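# Move eight store pallets into dispatch bay racks before door closes

## Task

Use the two pallet platforms to carry all eight loaded pallets now in the store racks (s1 to s10) into empty dispatch-bay racks (b1 to b10). Each pallet must be entirely past the door, beyond map x = +1.954 m, before the door's scheduled closing time (closes_at_s); keeping the door up with the light curtain does not buy extra time. Each pallet must remain beyond the door afterwards. A pallet only counts when it sits on a bay rack whose switch reads 1, with no lifting bars touching it, and with its load still on it and inside the deck's edges. The two loaded pallets that start in the bay are not part of the job. No pallet or load may reach the floor; if one does, the scene ends as a failure. The arms have no part in this job, and anything held in place only by the robot at the end does not count. Finishing early is allowed.

## Robot and tools

Hardware. Two Doosan arms with Robotiq 140 grippers, left_arm and right_arm, stand at a table. They are not needed for this job. The real workers are two pallet platforms: platform_1 drives the aisle of racks_1 and platform_2 the aisle of racks_2. Each platform is 1.35 m long and 0.91 m wide, with its cover at 0.322 m and its lifting bars at 0.409 m when lowered. A pallet measures 1.2 x 0.8 x 0.144 m and lies lengthwise along the way into its rack.

Map frame (platforms, racks, door). x runs along the aisle and y points to its left. racks_1: aisle line y = 0, rack middles at y = +1.750. Store racks s1 to s5 sit at x = -5.500, -7.200, -8.900, -10.600, -12.300. Bay racks b1 to b5 sit at x = +7.150, +8.850, +10.550, +12.250, +13.950. racks_2 uses the same x values: s6 to s10 and b6 to b10, with the aisle at y = -2.200 and rack middles at y = -3.950. The door crosses both aisles. Its opening is 4.2 m wide, centred on y = -1.100, and 2.5 m high. A pallet counts as through once all of it is beyond x = +1.954. The door starts down at closes_at_s on the scene clock and is shut about 10 s later, after which it stays shut. When a platform stands at a rack's middle, its nose is 0.145 m short of the two guard posts at the far end.

execute_actions takes {"actions": [...]}. Each action may hold "rows", "steps", "until" and device keys. Actions run one after another. An empty list just returns the current state and images.

Device commands are relative moves, except the lift:
- "base" takes exactly one key. "translate_m" runs from -26.5 to 26.5 m; it drives straight along the current heading by that distance, and a negative value drives backwards. "rotate_rad" runs from -6.5 to 6.5 rad and turns on the spot; a positive value turns left. Both are measured from the goal of a move still under way, otherwise from where the platform stands. Each one also makes up errors left by earlier moves in the platform's planned pose.
- "joints": {"lift_m"} is an absolute bar height, 0 to 0.06 m above the bars' lowest position. The full stroke takes 4 s.
- "speed_m_s" sets the top speed, from 0.2 to 2. It starts at 2. The turn rate is limited to 0.25 rad/s for every 1 m/s of this value.
- {"stop": true} on its own halts the device.
You may also give a list of up to 14 such objects. Each one starts after the previous one has ended, and the rest of the list is dropped after a contact_stop, time_out, refusal, missed or protective_stop. Any out-of-range value or unknown name makes the whole call be refused.

Cycle for one pallet. Drive along the aisle until level with the rack middle. Turn to face the rack: map_heading +pi/2 faces +y, for racks_1, and -pi/2 faces -y, for racks_2. Set speed_m_s 0.3 or lower. Creep in 1.75 m with the bars down, raise lift_m to 0.06, back out 1.75 m, then lower to 0. The pallet now rides on the cover. Turn to face along the aisle and drive fast through the door to the free bay rack. There, turn toward the rack, slow to 0.3 or lower, raise the bars to 0.06, drive in, lower to 0 and back out. Check that the rack's flag reads 1.

Safety rules. With the bars not down, any wheel rim faster than 0.36 m/s brakes the platform into a contact_stop, so keep speed at 0.3 or below whenever the bars are raised. A lift command is refused while the wheels are fast. Above 0.3 m/s the scanners watch ahead and halt the platform for walls, posts, another platform or a low door leaf (protective_stop). They ignore pallets, loads and arms, and they do not watch turns on the spot. Keep the two platforms clear of each other in the doorway. After not_taken, send the command again once the platform has stopped.

Result lines, per platform: translate_m and rotate_rad odometers; base_status (moving, done, contact_stop, time_out, stopped, missed, protective_stop); base_answer and lift_answer (taken, not_taken, refused_too_fast); lift_m and lift_status; x, y, heading from wheel counts, which drift; map_x, map_y, map_heading from the scanners, which is the pose to trust; plan_ahead, plan_left, plan_turn, the leftover of the planned move; lift (down, up, between); safety; load_kg, which is valid only after a raise. Each rack switch (s1 to b10) reads 1 while a pallet presses it. The door reports state (open, shut, between) and closes_at_s.

"until" ends an action early once all of its conditions are true, for example {"platform_1": {"base_status": "done"}}, {"racks_2": {"b7": 1}}, or a comparison such as {"platform_2": {"map_x": [">", 3.5]}}. {"all": {"status": "ended"}} waits until nothing is moving. {"any": {"status": "ended"}} waits until some motion that was running has finished. "steps" runs from 1 to 450 control steps of 1/30 s each, with 15 as the default.

Arm rows, if you send any. One list per row holds 18 numbers in [-1, 1]: left_arm dx, dy, dz, rx, ry, rz, then gripper position, force_limit, speed, then the same nine for right_arm. dx to rz are offsets from the gripper's measured pose at the start of the action, in the gripper's own axes; 1.0 means 0.6 m or 180 degrees, and rx, ry, rz form a rotation vector. Gripper position +1 is fully open, and -1 closes until the fingers are blocked. A row of zero offsets that repeats the last gripper values holds an arm still. Leave the arms alone. They fault if forces reach 144 N or joint load limits are hit, and they must not strike each other.

Other tools: zoom_image(camera, region [x0,y0,x1,y1] pixels, at most 504x504) for a closer look; the cameras are cam_high, cam_low, cam_shipping, cam_store, cam_left_wrist and cam_right_wrist. read_manual returns licence texts. finished_scene(scene) ends the scene for good, so call it only once every pallet rests in a bay rack on its own.

Each tool is called after "Emit:" as name(argument=value, ...), one argument or row to a line, values as JSON.

## Session

Emit:
execute_actions(
  actions=[],
)

Scene clock: 0.00 s.
left_arm: end_effector_position=(+0.0902, +0.3196, +0.3012) position_measured=3 object_status=3 end_effector_quat_wxyz=(-0.018, +0.612, -0.791, -0.003) end_effector_velocity=(-0.000, +0.000, +0.000) end_effector_angular_velocity=(+0.002, +0.001, -0.001) | right_arm: end_effector_position=(+0.7219, -0.1405, +0.3800) position_measured=3 object_status=3 end_effector_quat_wxyz=(+0.519, -0.227, +0.811, +0.150) end_effector_velocity=(-0.000, -0.001, -0.000) end_effector_angular_velocity=(-0.000, +0.000, -0.000)
Joint positions: left_arm=[-1.296 -0.577  2.217  0.027  1.525  1.908] | right_arm=[ 0.263 -0.047  2.088  1.673  0.247  2.929]
Joint velocities: left_arm=[-0.001  0.    -0.    -0.001  0.002 -0.   ] | right_arm=[-0.001 -0.001  0.001  0.     0.001 -0.001]
Joint torques (N m, as the joint torque sensors report them, + toward a larger angle): no reading
Flange force (N, the push that the arm receives, along the gripper's own x y z axes): no reading
Hand target (left_arm): +0.090, +0.320, +0.301; +0.018, -0.612, +0.791, +0.003
Hand target (right_arm): +0.722, -0.140, +0.380; +0.519, -0.227, +0.811, +0.150
platform_1.base_odometry: x=+0.000 y=+0.000 heading=+0.000 (m, m, rad; from the platform's pose at the start)
platform_1.map_pose: map_x=-4.30 map_y=+0.03 map_heading=+0.0087 (m, m, rad; on the building's map)
platform_1.planned_pose: plan_ahead=+0.00 plan_left=+0.00 plan_turn=+0.0000 (m ahead, m left, rad left of the pose on the map)
platform_1.base_status: done
platform_1.joint_positions: lift_m=+0.000
platform_1.joint_status: done
platform_1: translate_m=0.000 translate_m_goal=0.000 rotate_rad=0.000 rotate_rad_goal=0.000 base_answer=taken lift_m_goal=0.000 lift_answer=taken lift=down safety=ok load_kg=-51 refusals=0 queue=idle queue_left=0
platform_2.base_odometry: x=+0.000 y=+0.000 heading=+0.000 (m, m, rad; from the platform's pose at the start)
platform_2.map_pose: map_x=-0.74 map_y=-2.20 map_heading=-0.0393 (m, m, rad; on the building's map)
platform_2.planned_pose: plan_ahead=+0.00 plan_left=+0.00 plan_turn=+0.0000 (m ahead, m left, rad left of the pose on the map)
platform_2.base_status: done
platform_2.joint_positions: lift_m=+0.000
platform_2.joint_status: done
platform_2: translate_m=0.000 translate_m_goal=0.000 rotate_rad=0.000 rotate_rad_goal=0.000 base_answer=taken lift_m_goal=0.000 lift_answer=taken lift=down safety=ok load_kg=-51 refusals=0 queue=idle queue_left=0
racks_1: s1=0 s2=1 s3=1 s4=1 s5=1 b1=0 b2=1 b3=0 b4=0 b5=0
racks_2: s6=1 s7=0 s8=1 s9=1 s10=1 b6=1 b7=0 b8=0 b9=0 b10=0
door: state=open closes_at_s=510

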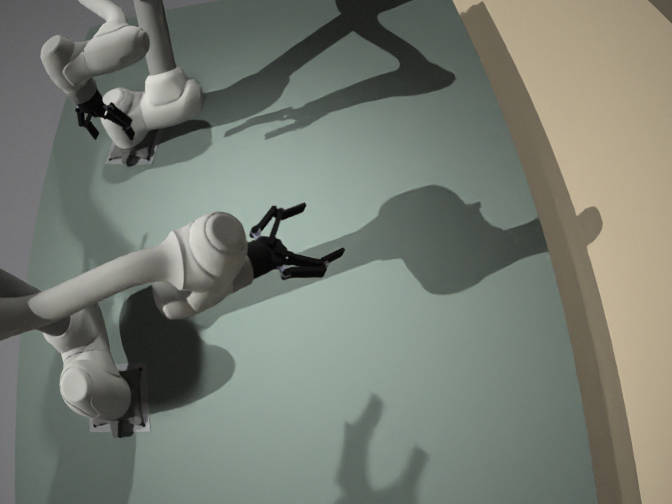

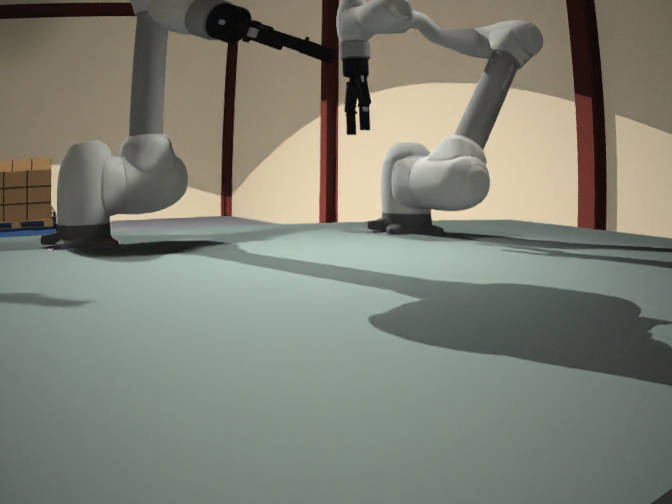

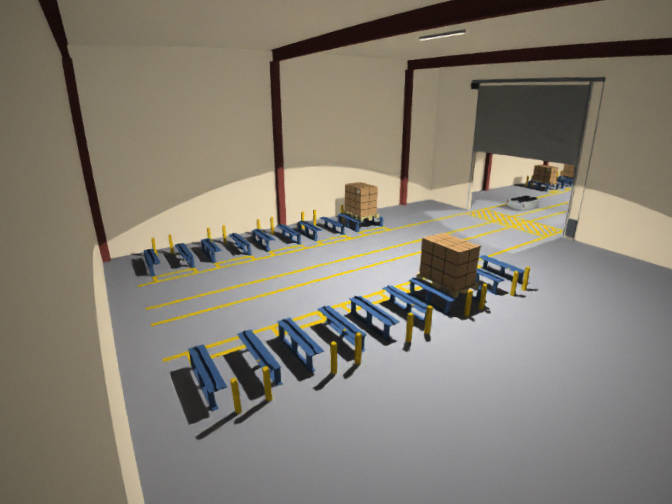

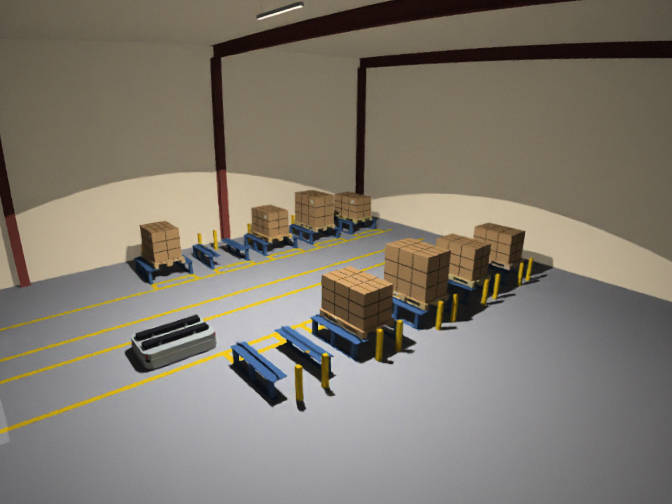

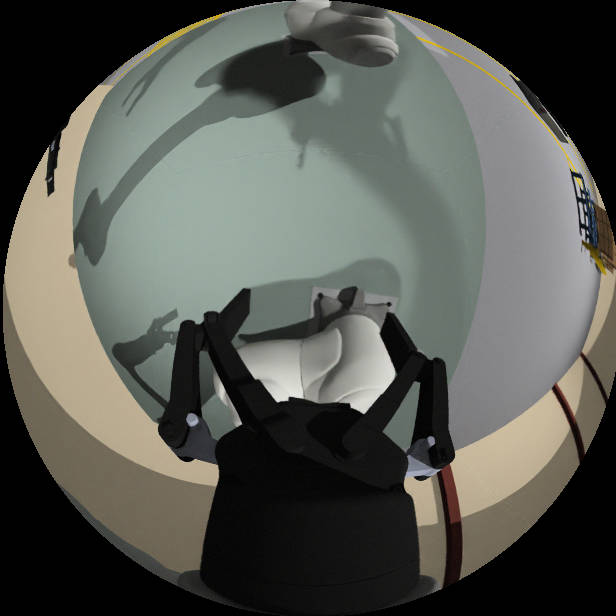

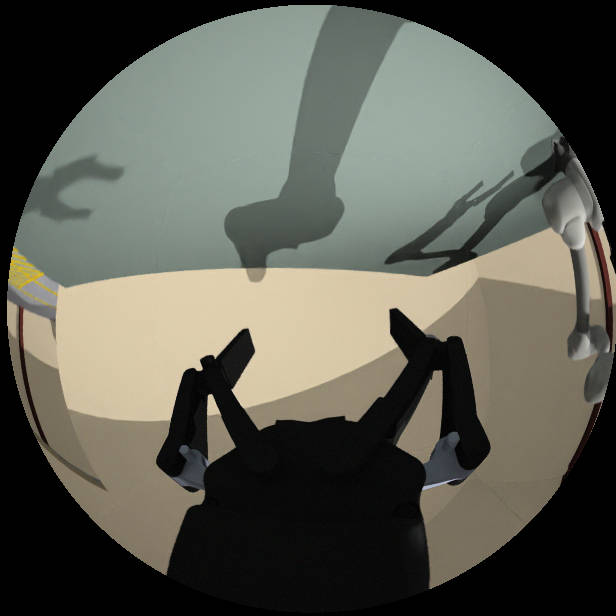

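Emit:
execute_actions(
  actions=[
    {"platform_1":[{"base":{"rotate_rad":-0.0087}},{"base":{"translate_m":-2.9}},{"base":{"rotate_rad":1.5708}}],"platform_2":[{"base":{"rotate_rad":0.0393}},{"base":{"translate_m":-4.76}},{"base":{"rotate_rad":-1.5708}}],"steps":450,"until":{"all":{"status":"ended"}}},
    {"steps":300,"until":{"all":{"status":"ended"}}},
  ],
)

Scene clock: 17.10 s.
left_arm: end_effector_position=(+0.0902, +0.3196, +0.3012) position_measured=3 object_status=3 end_effector_quat_wxyz=(-0.018, +0.612, -0.791, -0.003) end_effector_velocity=(+0.000, +0.000, +0.000) end_effector_angular_velocity=(-0.001, -0.001, -0.001) | right_arm: end_effector_position=(+0.7219, -0.1405, +0.3800) position_measured=3 object_status=3 end_effector_quat_wxyz=(+0.519, -0.227, +0.811, +0.150) end_effector_velocity=(+0.000, -0.000, -0.002) end_effector_angular_velocity=(-0.001, +0.002, -0.000)
Joint positions: left_arm=[-1.296 -0.577  2.217  0.027  1.525  1.908] | right_arm=[ 0.263 -0.047  2.088  1.673  0.247  2.929]
Joint velocities: left_arm=[-0.001 -0.001 -0.     0.001  0.     0.   ] | right_arm=[-0.001  0.002  0.001  0.    -0.    -0.001]
Joint torques (N m, as the joint torque sensors report them, + toward a larger angle): left_arm=[  2.47  17.09 -39.95   4.39   0.06  -0.06] | right_arm=[ -1.05 -37.75 -42.68   0.1    0.45   0.37]
Flange force (N, the push that the arm receives, along the gripper's own x y z axes): left_arm=[1.6 12.5 -3.2] | right_arm=no reading
Flange force at the end of the 1st action (N, along the gripper's axes at the end of the call): left_arm=[-3.6 10.1 -2.9] | right_arm=no reading
Hand target (left_arm): +0.090, +0.320, +0.301; +0.018, -0.612, +0.791, +0.003
Hand target (right_arm): +0.722, -0.140, +0.380; +0.519, -0.227, +0.811, +0.150
platform_1.base_odometry: x=-2.910 y=+0.035 heading=+1.565 (m, m, rad; from the platform's pose at the start)
platform_1.map_pose: map_x=-7.20 map_y=+0.02 map_heading=+1.5708 (m, m, rad; on the building's map)
platform_1.planned_pose: plan_ahead=+0.01 plan_left=+0.00 plan_turn=+0.0000 (m ahead, m left, rad left of the pose on the map)
platform_1.base_status: done
platform_1.joint_positions: lift_m=+0.000
platform_1.joint_status: done
platform_1: translate_m=-2.910 translate_m_goal=-2.910 rotate_rad=1.565 rotate_rad_goal=1.565 base_answer=taken lift_m_goal=0.000 lift_answer=taken lift=down safety=ok load_kg=-46 refusals=0 queue=done queue_left=0
platform_2.base_odometry: x=-4.768 y=-0.126 heading=-1.541 (m, m, rad; from the platform's pose at the start)
platform_2.map_pose: map_x=-5.50 map_y=-2.20 map_heading=-1.5708 (m, m, rad; on the building's map)
platform_2.planned_pose: plan_ahead=+0.00 plan_left=+0.00 plan_turn=+0.0000 (m ahead, m left, rad left of the pose on the map)
platform_2.base_status: done
platform_2.joint_positions: lift_m=+0.000
platform_2.joint_status: done
platform_2: translate_m=-4.770 translate_m_goal=-4.770 rotate_rad=-1.541 rotate_rad_goal=-1.541 base_answer=taken lift_m_goal=0.000 lift_answer=taken lift=down safety=ok load_kg=-46 refusals=0 queue=done queue_left=0
racks_1: s1=0 s2=1 s3=1 s4=1 s5=1 b1=0 b2=1 b3=0 b4=0 b5=0
racks_2: s6=1 s7=0 s8=1 s9=1 s10=1 b6=1 b7=0 b8=0 b9=0 b10=0
door: state=open closes_at_s=510
camera_calibration (this result's frames):
cam_left_wrist: T_world_to_cam=[[-0.991908, 0.114439, -0.054972, 0.0826573], [0.0779129, 0.890575, 0.448113, -0.421072], [0.100238, 0.440204, -0.892285, 0.314674], [0, 0, 0, 1]] pos_world=[0.083253, 0.227016, 0.474011]
cam_right_wrist: T_world_to_cam=[[-0.407605, 0.903941, 0.129417, 0.379001], [0.180287, -0.0592728, 0.981826, -0.486595], [0.895184, 0.423529, -0.138809, -0.342901], [0, 0, 0, 1]] pos_world=[0.549169, -0.226208, 0.381105]

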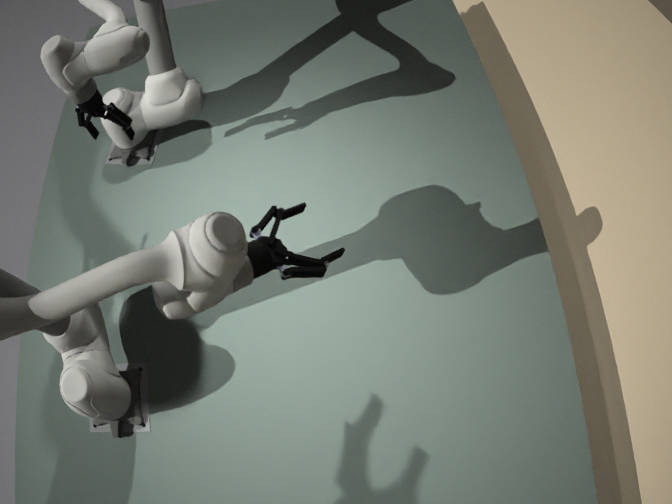

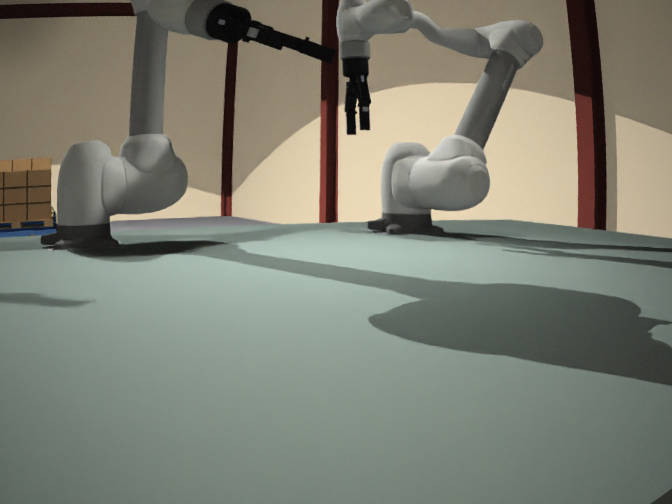

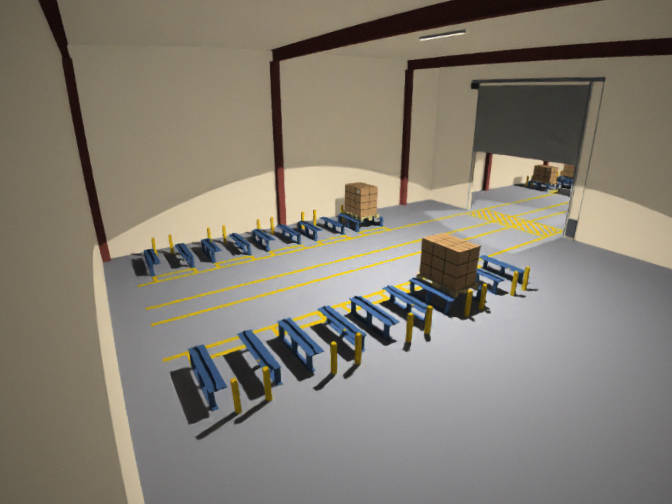

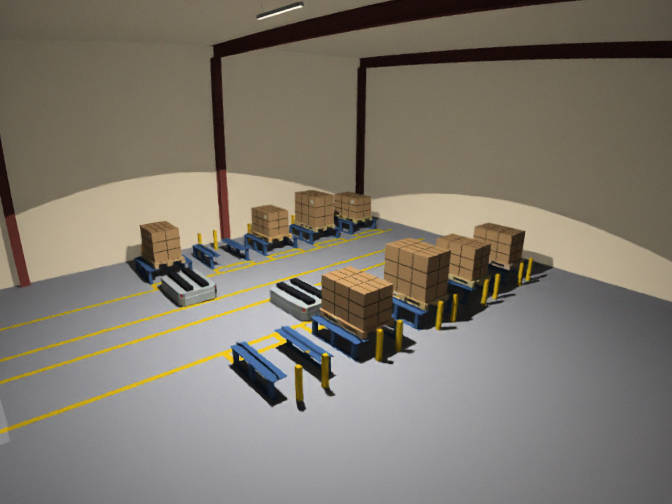

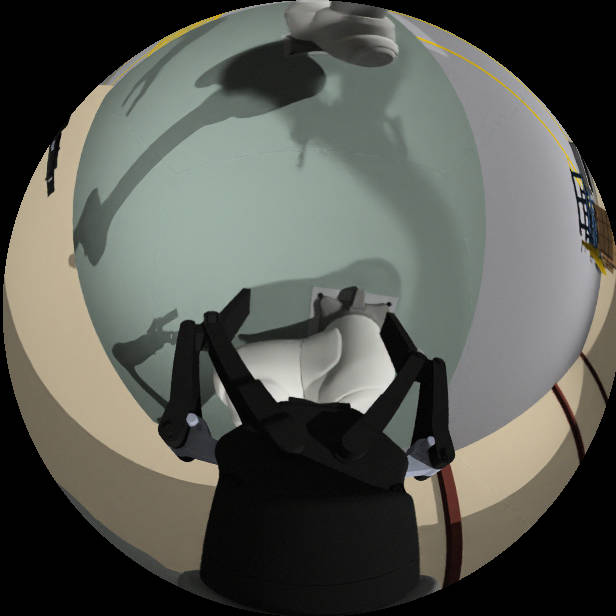

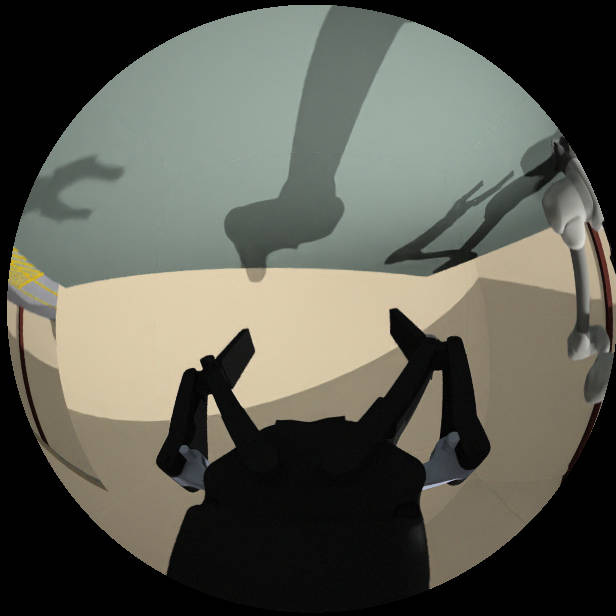

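Emit:
execute_actions(
  actions=[
    {"platform_1":[{"speed_m_s":0.3,"base":{"translate_m":1.72}},{"joints":{"lift_m":0.06}},{"base":{"translate_m":-1.75}},{"joints":{"lift_m":0}},{"speed_m_s":2,"base":{"rotate_rad":-1.5708}},{"base":{"translate_m":14.35}},{"base":{"rotate_rad":1.5708}},{"speed_m_s":0.3,"joints":{"lift_m":0.06}},{"base":{"translate_m":1.75}},{"joints":{"lift_m":0}},{"base":{"translate_m":-1.75}},{"speed_m_s":2,"base":{"rotate_rad":-1.5708}},{"base":{"translate_m":-16.05}},{"base":{"rotate_rad":1.5708}}],"platform_2":[{"speed_m_s":0.3,"base":{"translate_m":1.75}},{"joints":{"lift_m":0.06}},{"base":{"translate_m":-1.75}},{"joints":{"lift_m":0}},{"speed_m_s":2,"base":{"rotate_rad":1.5708}},{"base":{"translate_m":14.35}},{"base":{"rotate_rad":-1.5708}},{"speed_m_s":0.3,"joints":{"lift_m":0.06}},{"base":{"translate_m":1.75}},{"joints":{"lift_m":0}},{"base":{"translate_m":-1.75}},{"speed_m_s":2,"base":{"rotate_rad":1.5708}},{"base":{"translate_m":-17.75}},{"base":{"rotate_rad":-1.5708}}],"steps":450,"until":{"all":{"status":"ended"}}},
    {"steps":450,"until":{"all":{"status":"ended"}}},
    {"steps":400,"until":{"all":{"status":"ended"}}},
  ],
)

Emit:
execute_actions(
  actions=[
    {"steps":450,"until":{"all":{"status":"ended"}}},
    {"steps":450,"until":{"all":{"status":"ended"}}},
    {"steps":450,"until":{"all":{"status":"ended"}}},
    {"steps":450,"until":{"all":{"status":"ended"}}},
  ],
)

Scene clock: 64.27 s.
left_arm: end_effector_position=(+0.0902, +0.3196, +0.3012) position_measured=3 object_status=3 end_effector_quat_wxyz=(-0.018, +0.612, -0.791, -0.003) end_effector_velocity=(-0.000, -0.000, +0.000) end_effector_angular_velocity=(+0.000, +0.000, -0.001) | right_arm: end_effector_position=(+0.7219, -0.1405, +0.3800) position_measured=3 object_status=3 end_effector_quat_wxyz=(+0.519, -0.227, +0.811, +0.150) end_effector_velocity=(+0.001, -0.001, -0.001) end_effector_angular_velocity=(-0.001, +0.001, -0.001)
Joint positions: left_arm=[-1.296 -0.577  2.217  0.027  1.525  1.908] | right_arm=[ 0.263 -0.047  2.088  1.673  0.247  2.929]
Joint velocities: left_arm=[-0.001  0.    -0.    -0.     0.    -0.   ] | right_arm=[-0.002  0.002 -0.    -0.     0.    -0.   ]
Joint torques (N m, as the joint torque sensors report them, + toward a larger angle): left_arm=[  1.64  19.77 -41.48   4.57  -0.11   0.03] | right_arm=[ -0.93 -37.68 -42.93   0.04   0.41   0.33]
Flange force (N, the push that the arm receives, along the gripper's own x y z axes): left_arm=[-6.8 12.0 -1.2] | right_arm=no reading
Flange force at the end of the 1st action (N, along the gripper's axes at the end of the call): left_arm=[-0.4 25.0 -4.1] | right_arm=no reading
Flange force at the end of the 2nd action (N, along the gripper's axes at the end of the call): left_arm=[5.5 17.9 -2.7] | right_arm=no reading
Hand target (left_arm): +0.090, +0.320, +0.301; +0.018, -0.612, +0.791, +0.003
Hand target (right_arm): +0.722, -0.140, +0.380; +0.519, -0.227, +0.811, +0.150
platform_1.base_odometry: x=+11.474 y=-0.183 heading=+1.568 (m, m, rad; from the platform's pose at the start)
platform_1.map_pose: map_x=+7.16 map_y=+0.00 map_heading=+1.5708 (m, m, rad; on the building's map)
platform_1.planned_pose: plan_ahead=+0.00 plan_left=+0.01 plan_turn=+0.0000 (m ahead, m left, rad left of the pose on the map)
platform_1.base_status: done
platform_1.joint_positions: lift_m=+0.001
platform_1.joint_status: moving
platform_1: translate_m=11.440 translate_m_goal=11.440 rotate_rad=1.568 rotate_rad_goal=1.568 base_answer=taken lift_m_goal=0.060 lift_answer=taken lift=down safety=ok load_kg=1 refusals=0 queue=running queue_left=6
platform_2.base_odometry: x=+9.585 y=+0.316 heading=-1.544 (m, m, rad; from the platform's pose at the start)
platform_2.map_pose: map_x=+8.85 map_y=-2.20 map_heading=-1.5708 (m, m, rad; on the building's map)
platform_2.planned_pose: plan_ahead=+0.00 plan_left=+0.00 plan_turn=+0.0000 (m ahead, m left, rad left of the pose on the map)
platform_2.base_status: done
platform_2.joint_positions: lift_m=+0.011
platform_2.joint_status: moving
platform_2: translate_m=9.590 translate_m_goal=9.590 rotate_rad=-1.544 rotate_rad_goal=-1.544 base_answer=taken lift_m_goal=0.060 lift_answer=taken lift=between safety=ok load_kg=3 refusals=0 queue=running queue_left=6
racks_1: s1=0 s2=0 s3=1 s4=1 s5=1 b1=0 b2=1 b3=0 b4=0 b5=0
racks_2: s6=0 s7=0 s8=1 s9=1 s10=1 b6=1 b7=0 b8=0 b9=0 b10=0
door: state=open closes_at_s=510
camera_calibration (this result's frames):
cam_left_wrist: T_world_to_cam=[[-0.991908, 0.11444, -0.0549727, 0.0826568], [0.0779143, 0.890576, 0.44811, -0.421071], [0.100239, 0.440201, -0.892286, 0.314677], [0, 0, 0, 1]] pos_world=[0.0832525, 0.227016, 0.474012]
cam_right_wrist: T_world_to_cam=[[-0.407604, 0.903942, 0.129416, 0.379002], [0.180288, -0.0592718, 0.981826, -0.486594], [0.895184, 0.423529, -0.138811, -0.3429], [0, 0, 0, 1]] pos_world=[0.549168, -0.226209, 0.381104]

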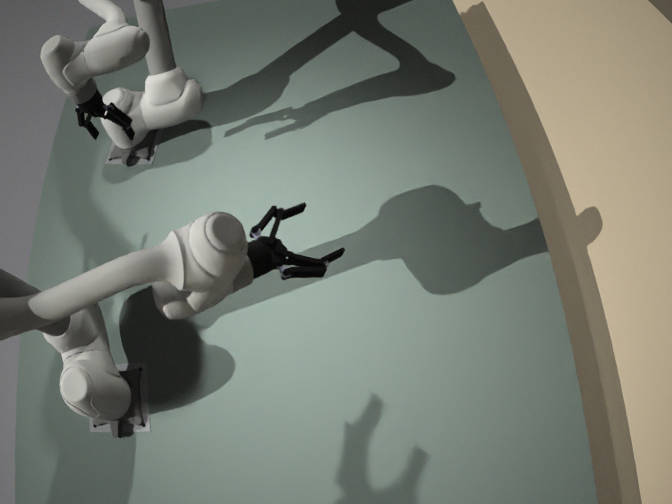

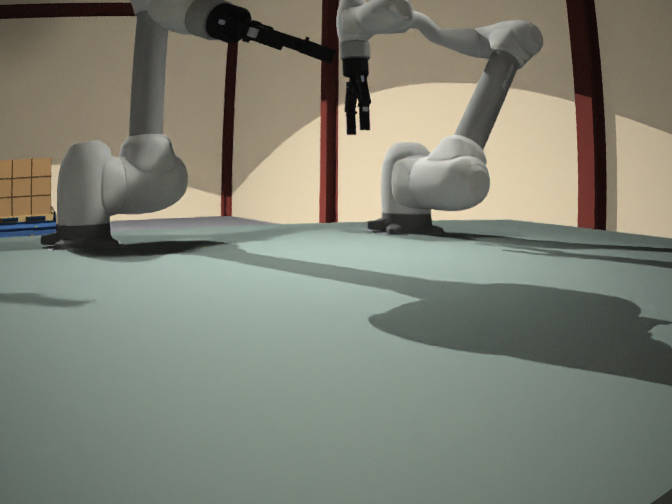

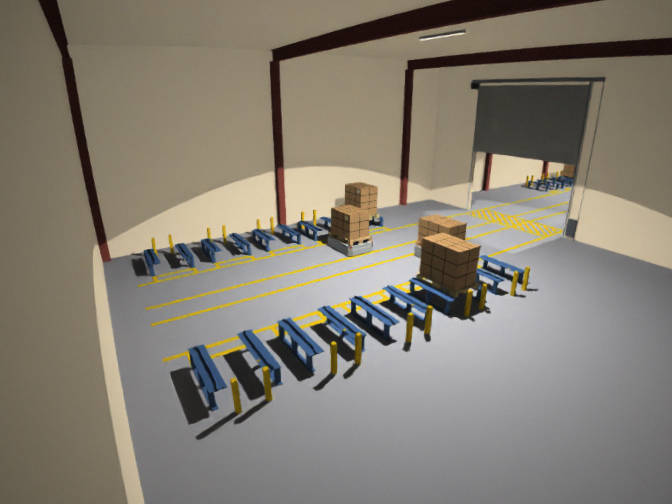

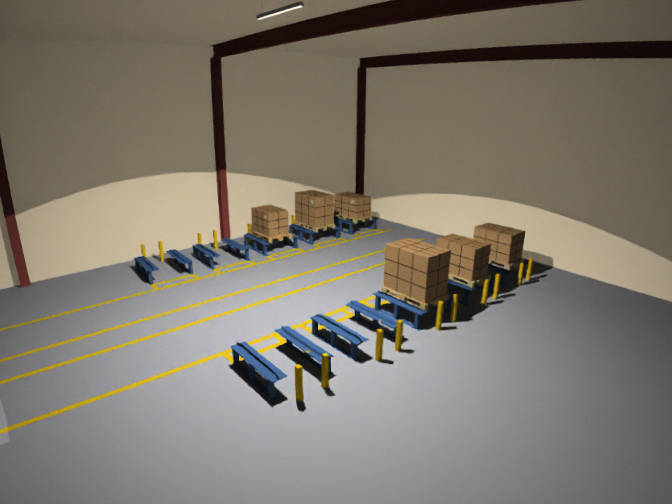

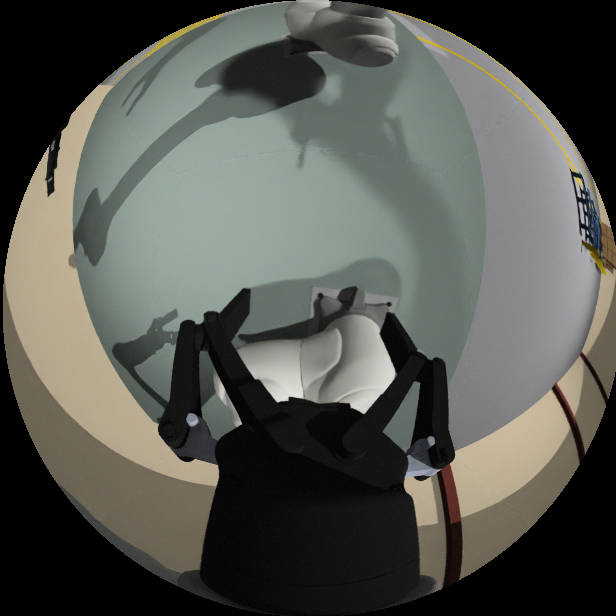

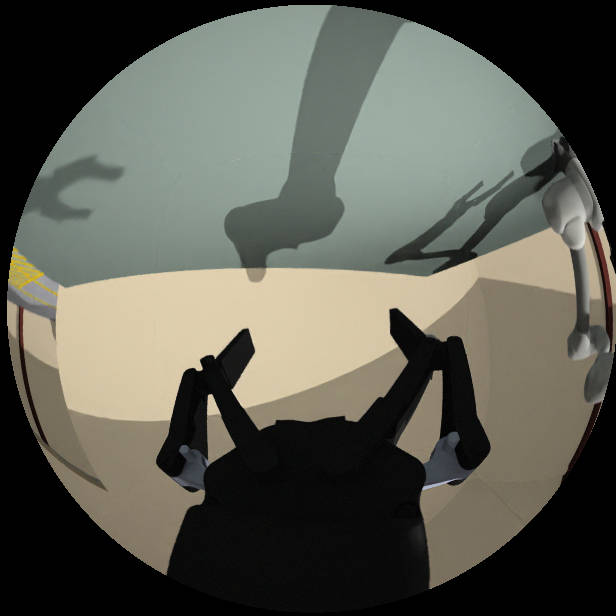

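Scene clock: 108.03 s.
left_arm: end_effector_position=(+0.0902, +0.3196, +0.3012) position_measured=3 object_status=3 end_effector_quat_wxyz=(-0.018, +0.612, -0.791, -0.003) end_effector_velocity=(+0.001, -0.000, +0.000) end_effector_angular_velocity=(-0.001, -0.002, -0.000) | right_arm: end_effector_position=(+0.7219, -0.1405, +0.3800) position_measured=3 object_status=3 end_effector_quat_wxyz=(+0.519, -0.227, +0.811, +0.150) end_effector_velocity=(+0.001, -0.001, -0.002) end_effector_angular_velocity=(-0.002, +0.002, -0.001)
Joint positions: left_arm=[-1.296 -0.577  2.217  0.027  1.525  1.908] | right_arm=[ 0.263 -0.047  2.088  1.673  0.247  2.929]
Joint velocities: left_arm=[-0.    -0.001  0.     0.002 -0.001 -0.   ] | right_arm=[-0.001  0.002  0.    -0.001  0.    -0.001]
Joint torques (N m, as the joint torque sensors report them, + toward a larger angle): left_arm=[  4.11  18.17 -40.73   4.32   0.17   0.18] | right_arm=[ -1.44 -37.59 -43.13  -0.03   0.4    0.21]
Flange force (N, the push that the arm receives, along the gripper's own x y z axes): left_arm=[0.7 20.9 -2.1] | right_arm=no reading
Flange force at the end of the 1st action (N, along the gripper's axes at the end of the call): left_arm=[0.5 14.0 -2.6] | right_arm=no reading
Flange force at the end of the 2nd action (N, along the gripper's axes at the end of the call): left_arm=[6.1 25.4 -2.6] | right_arm=no reading
Flange force at the end of the 3rd action (N, along the gripper's axes at the end of the call): left_arm=[4.0 18.1 -2.8] | right_arm=no reading
Hand target (left_arm): +0.090, +0.320, +0.301; +0.018, -0.612, +0.791, +0.003
Hand target (right_arm): +0.722, -0.140, +0.380; +0.519, -0.227, +0.811, +0.150
platform_1.base_odometry: x=-4.591 y=-0.059 heading=+1.567 (m, m, rad; from the platform's pose at the start)
platform_1.map_pose: map_x=-8.91 map_y=+0.00 map_heading=+1.5708 (m, m, rad; on the building's map)
platform_1.planned_pose: plan_ahead=+0.00 plan_left=-0.01 plan_turn=+0.0000 (m ahead, m left, rad left of the pose on the map)
platform_1.base_status: done
platform_1.joint_positions: lift_m=+0.000
platform_1.joint_status: done
platform_1: translate_m=-4.619 translate_m_goal=-4.619 rotate_rad=1.567 rotate_rad_goal=1.567 base_answer=taken lift_m_goal=0.000 lift_answer=taken lift=down safety=ok load_kg=-48 refusals=0 queue=done queue_left=0
platform_2.base_odometry: x=-8.157 y=-0.187 heading=-1.541 (m, m, rad; from the platform's pose at the start)
platform_2.map_pose: map_x=-8.91 map_y=-2.20 map_heading=-1.5708 (m, m, rad; on the building's map)
platform_2.planned_pose: plan_ahead=+0.00 plan_left=+0.01 plan_turn=+0.0000 (m ahead, m left, rad left of the pose on the map)
platform_2.base_status: done
platform_2.joint_positions: lift_m=+0.000
platform_2.joint_status: done
platform_2: translate_m=-8.150 translate_m_goal=-8.150 rotate_rad=-1.541 rotate_rad_goal=-1.541 base_answer=taken lift_m_goal=0.000 lift_answer=taken lift=down safety=ok load_kg=-48 refusals=0 queue=done queue_left=0
racks_1: s1=0 s2=0 s3=1 s4=1 s5=1 b1=1 b2=1 b3=0 b4=0 b5=0
racks_2: s6=0 s7=0 s8=1 s9=1 s10=1 b6=1 b7=1 b8=0 b9=0 b10=0
door: state=open closes_at_s=510
camera_calibration (this result's frames):
cam_left_wrist: T_world_to_cam=[[-0.991908, 0.114439, -0.0549733, 0.0826574], [0.0779134, 0.890576, 0.448111, -0.421071], [0.100239, 0.440201, -0.892286, 0.314676], [0, 0, 0, 1]] pos_world=[0.0832527, 0.227016, 0.474012]
cam_right_wrist: T_world_to_cam=[[-0.407604, 0.903942, 0.129416, 0.379002], [0.180288, -0.0592718, 0.981826, -0.486594], [0.895185, 0.423528, -0.13881, -0.3429], [0, 0, 0, 1]] pos_world=[0.549168, -0.226209, 0.381104]

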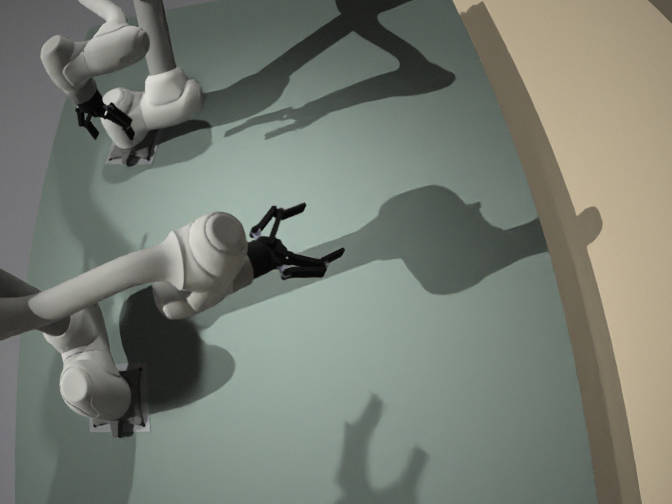

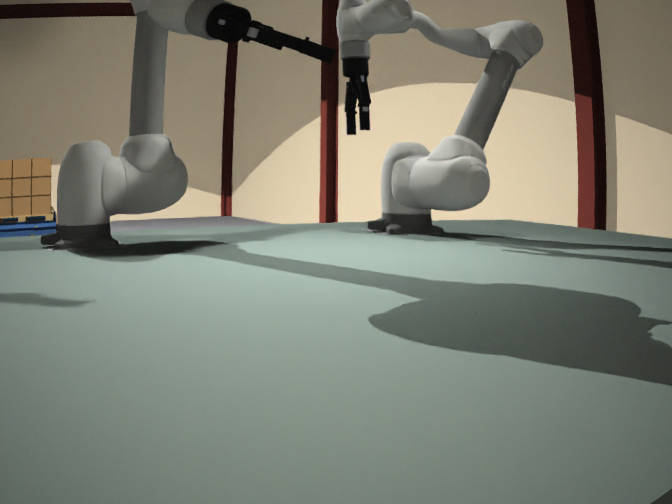

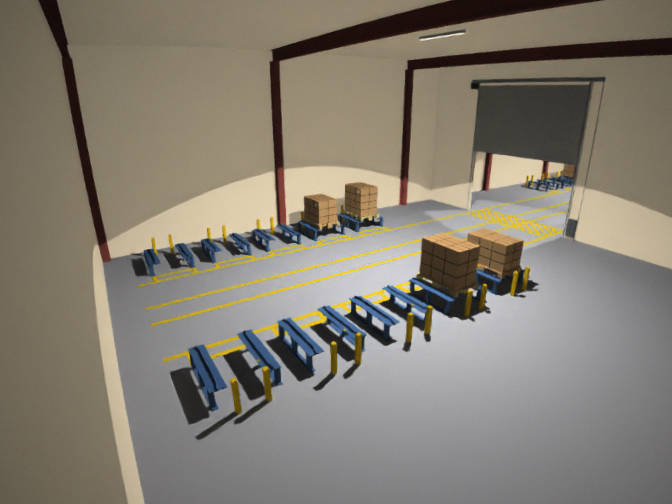

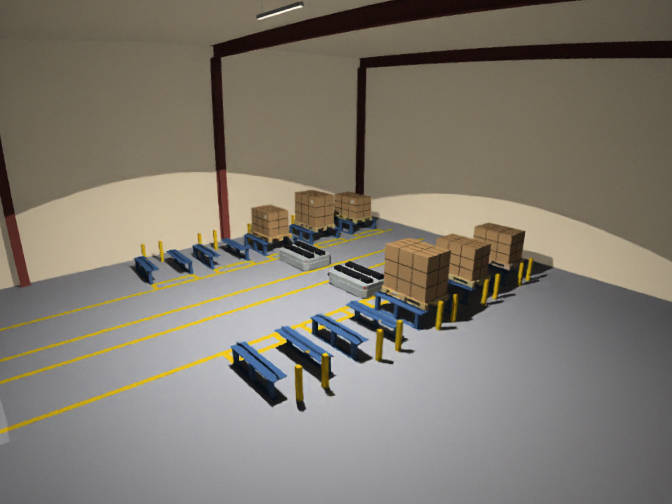

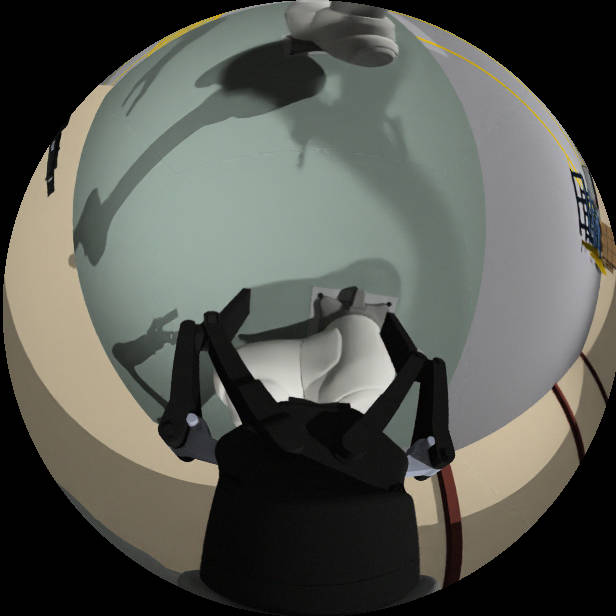

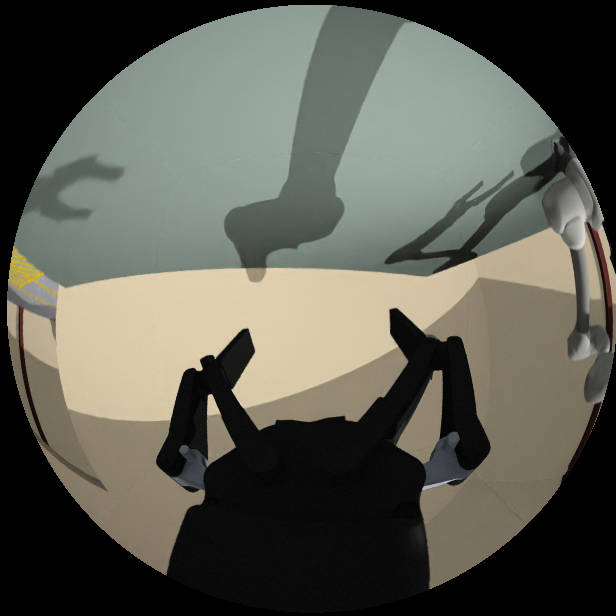

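Emit:
execute_actions(
  actions=[
    {"platform_1":[{"speed_m_s":0.3,"base":{"translate_m":1.75}},{"joints":{"lift_m":0.06}},{"base":{"translate_m":-1.75}},{"joints":{"lift_m":0}},{"speed_m_s":2,"base":{"rotate_rad":-1.5708}},{"base":{"translate_m":19.45}},{"base":{"rotate_rad":1.5708}},{"speed_m_s":0.3,"joints":{"lift_m":0.06}},{"base":{"translate_m":1.75}},{"joints":{"lift_m":0}},{"base":{"translate_m":-1.75}},{"speed_m_s":2,"base":{"rotate_rad":-1.5708}},{"base":{"translate_m":-21.15}},{"base":{"rotate_rad":1.5708}}],"platform_2":[{"speed_m_s":0.3,"base":{"translate_m":1.75}},{"joints":{"lift_m":0.06}},{"base":{"translate_m":-1.75}},{"joints":{"lift_m":0}},{"speed_m_s":2,"base":{"rotate_rad":1.5708}},{"base":{"translate_m":19.45}},{"base":{"rotate_rad":-1.5708}},{"speed_m_s":0.3,"joints":{"lift_m":0.06}},{"base":{"translate_m":1.75}},{"joints":{"lift_m":0}},{"base":{"translate_m":-1.75}},{"speed_m_s":2,"base":{"rotate_rad":1.5708}},{"base":{"translate_m":-21.15}},{"base":{"rotate_rad":-1.5708}}],"steps":450,"until":{"all":{"status":"ended"}}},
    {"steps":450,"until":{"all":{"status":"ended"}}},
    {"steps":450,"until":{"all":{"status":"ended"}}},
    {"steps":450,"until":{"all":{"status":"ended"}}},
    {"steps":450,"until":{"all":{"status":"ended"}}},
    {"steps":450,"until":{"all":{"status":"ended"}}},
    {"steps":450,"until":{"all":{"status":"ended"}}},
  ],
)

Scene clock: 200.73 s.
left_arm: end_effector_position=(+0.0902, +0.3196, +0.3012) position_measured=3 object_status=3 end_effector_quat_wxyz=(-0.018, +0.612, -0.791, -0.003) end_effector_velocity=(-0.000, -0.000, +0.000) end_effector_angular_velocity=(-0.002, +0.002, +0.001) | right_arm: end_effector_position=(+0.7219, -0.1405, +0.3800) position_measured=3 object_status=3 end_effector_quat_wxyz=(+0.519, -0.227, +0.811, +0.150) end_effector_velocity=(-0.000, +0.001, +0.000) end_effector_angular_velocity=(-0.000, -0.000, +0.001)
Joint positions: left_arm=[-1.296 -0.577  2.217  0.027  1.525  1.908] | right_arm=[ 0.263 -0.047  2.088  1.673  0.247  2.929]
Joint velocities: left_arm=[ 0.001 -0.    -0.    -0.002 -0.001 -0.   ] | right_arm=[ 0.001  0.    -0.    -0.    -0.001 -0.   ]
Joint torques (N m, as the joint torque sensors report them, + toward a larger angle): left_arm=[  1.65  18.71 -41.01   4.7    0.05  -0.06] | right_arm=[ -0.86 -37.72 -42.95   0.03   0.45   0.33]
Flange force (N, the push that the arm receives, along the gripper's own x y z axes): left_arm=[-3.7 10.3 -1.4] | right_arm=no reading
Flange force at the end of the 2nd action (N, along the gripper's axes at the end of the call): left_arm=[2.3 27.0 -2.3] | right_arm=no reading
Flange force at the end of the 3rd action (N, along the gripper's axes at the end of the call): left_arm=[1.6 25.7 -0.7] | right_arm=no reading
Flange force at the end of the 4th action (N, along the gripper's axes at the end of the call): left_arm=[1.4 27.6 -4.4] | right_arm=no reading
Flange force at the end of the 5th action (N, along the gripper's axes at the end of the call): left_arm=[-2.9 12.1 -1.2] | right_arm=no reading
Hand target (left_arm): +0.090, +0.320, +0.301; +0.018, -0.612, +0.791, +0.003
Hand target (right_arm): +0.722, -0.140, +0.380; +0.519, -0.227, +0.811, +0.150
platform_1.base_odometry: x=-6.254 y=-0.146 heading=+1.363 (m, m, rad; from the platform's pose at the start)
platform_1.map_pose: map_x=-10.60 map_y=+0.00 map_heading=+1.3788 (m, m, rad; on the building's map)
platform_1.planned_pose: plan_ahead=+0.00 plan_left=+0.00 plan_turn=+0.1920 (m ahead, m left, rad left of the pose on the map)
platform_1.base_status: moving
platform_1.joint_positions: lift_m=+0.000
platform_1.joint_status: done
platform_1: translate_m=-6.268 translate_m_goal=-6.268 rotate_rad=1.380 rotate_rad_goal=1.566 base_answer=taken lift_m_goal=0.000 lift_answer=taken lift=down safety=ok load_kg=-48 refusals=0 queue=running queue_left=0
platform_2.base_odometry: x=-9.845 y=-0.175 heading=-1.546 (m, m, rad; from the platform's pose at the start)
platform_2.map_pose: map_x=-10.60 map_y=-2.20 map_heading=-1.5708 (m, m, rad; on the building's map)
platform_2.planned_pose: plan_ahead=+0.00 plan_left=+0.00 plan_turn=+0.0000 (m ahead, m left, rad left of the pose on the map)
platform_2.base_status: done
platform_2.joint_positions: lift_m=+0.000
platform_2.joint_status: done
platform_2: translate_m=-9.831 translate_m_goal=-9.831 rotate_rad=-1.545 rotate_rad_goal=-1.545 base_answer=taken lift_m_goal=0.000 lift_answer=taken lift=down safety=ok load_kg=-48 refusals=0 queue=done queue_left=0
racks_1: s1=0 s2=0 s3=0 s4=1 s5=1 b1=1 b2=1 b3=1 b4=0 b5=0
racks_2: s6=0 s7=0 s8=0 s9=1 s10=1 b6=1 b7=1 b8=1 b9=0 b10=0
door: state=open closes_at_s=510
camera_calibration (this result's frames):
cam_left_wrist: T_world_to_cam=[[-0.991908, 0.114439, -0.0549733, 0.0826575], [0.0779132, 0.890576, 0.448111, -0.421071], [0.100239, 0.440201, -0.892286, 0.314676], [0, 0, 0, 1]] pos_world=[0.0832527, 0.227016, 0.474012]
cam_right_wrist: T_world_to_cam=[[-0.407604, 0.903942, 0.129416, 0.379002], [0.180288, -0.0592716, 0.981826, -0.486594], [0.895185, 0.423528, -0.13881, -0.3429], [0, 0, 0, 1]] pos_world=[0.549168, -0.226209, 0.381104]

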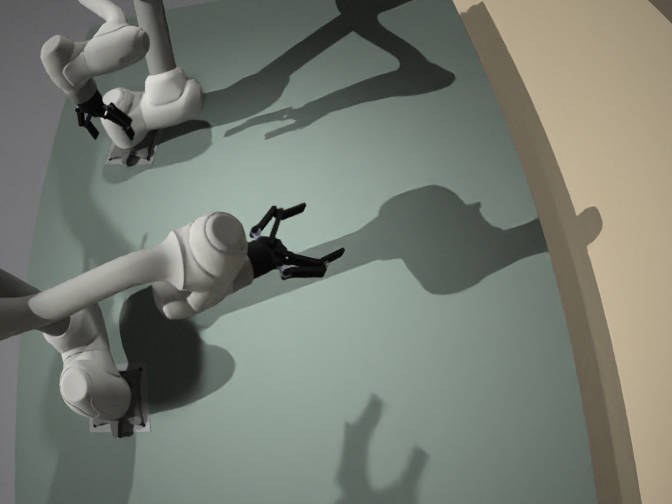

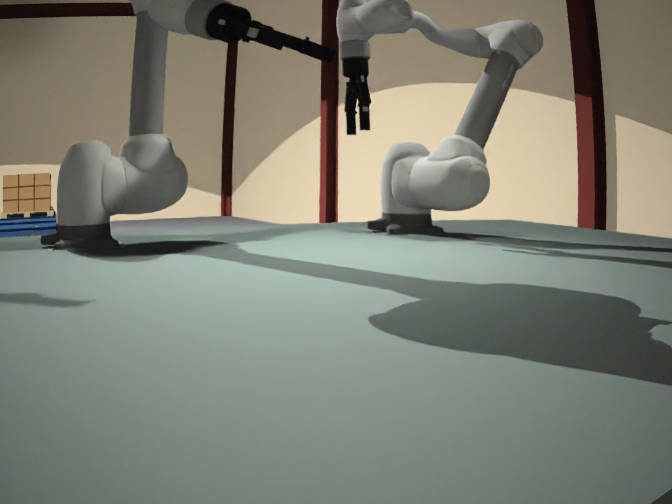

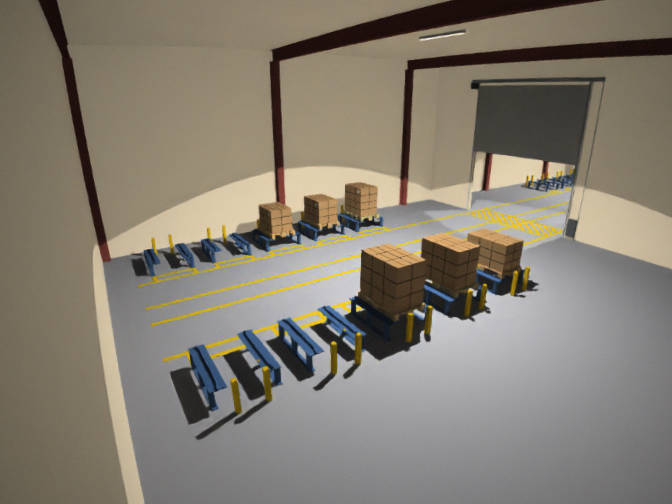

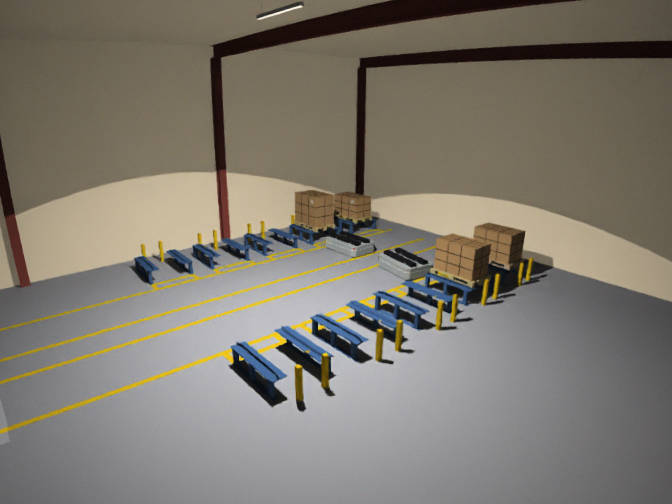

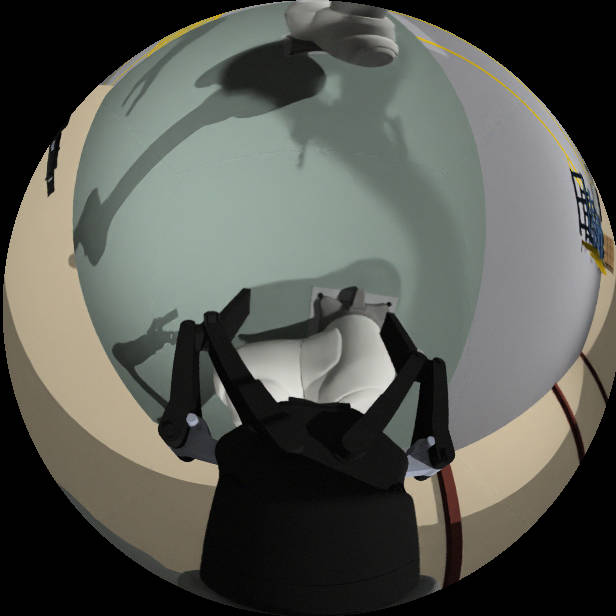

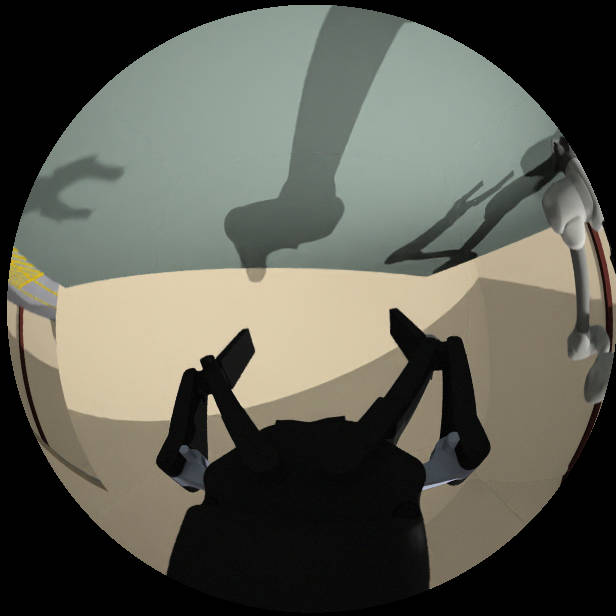

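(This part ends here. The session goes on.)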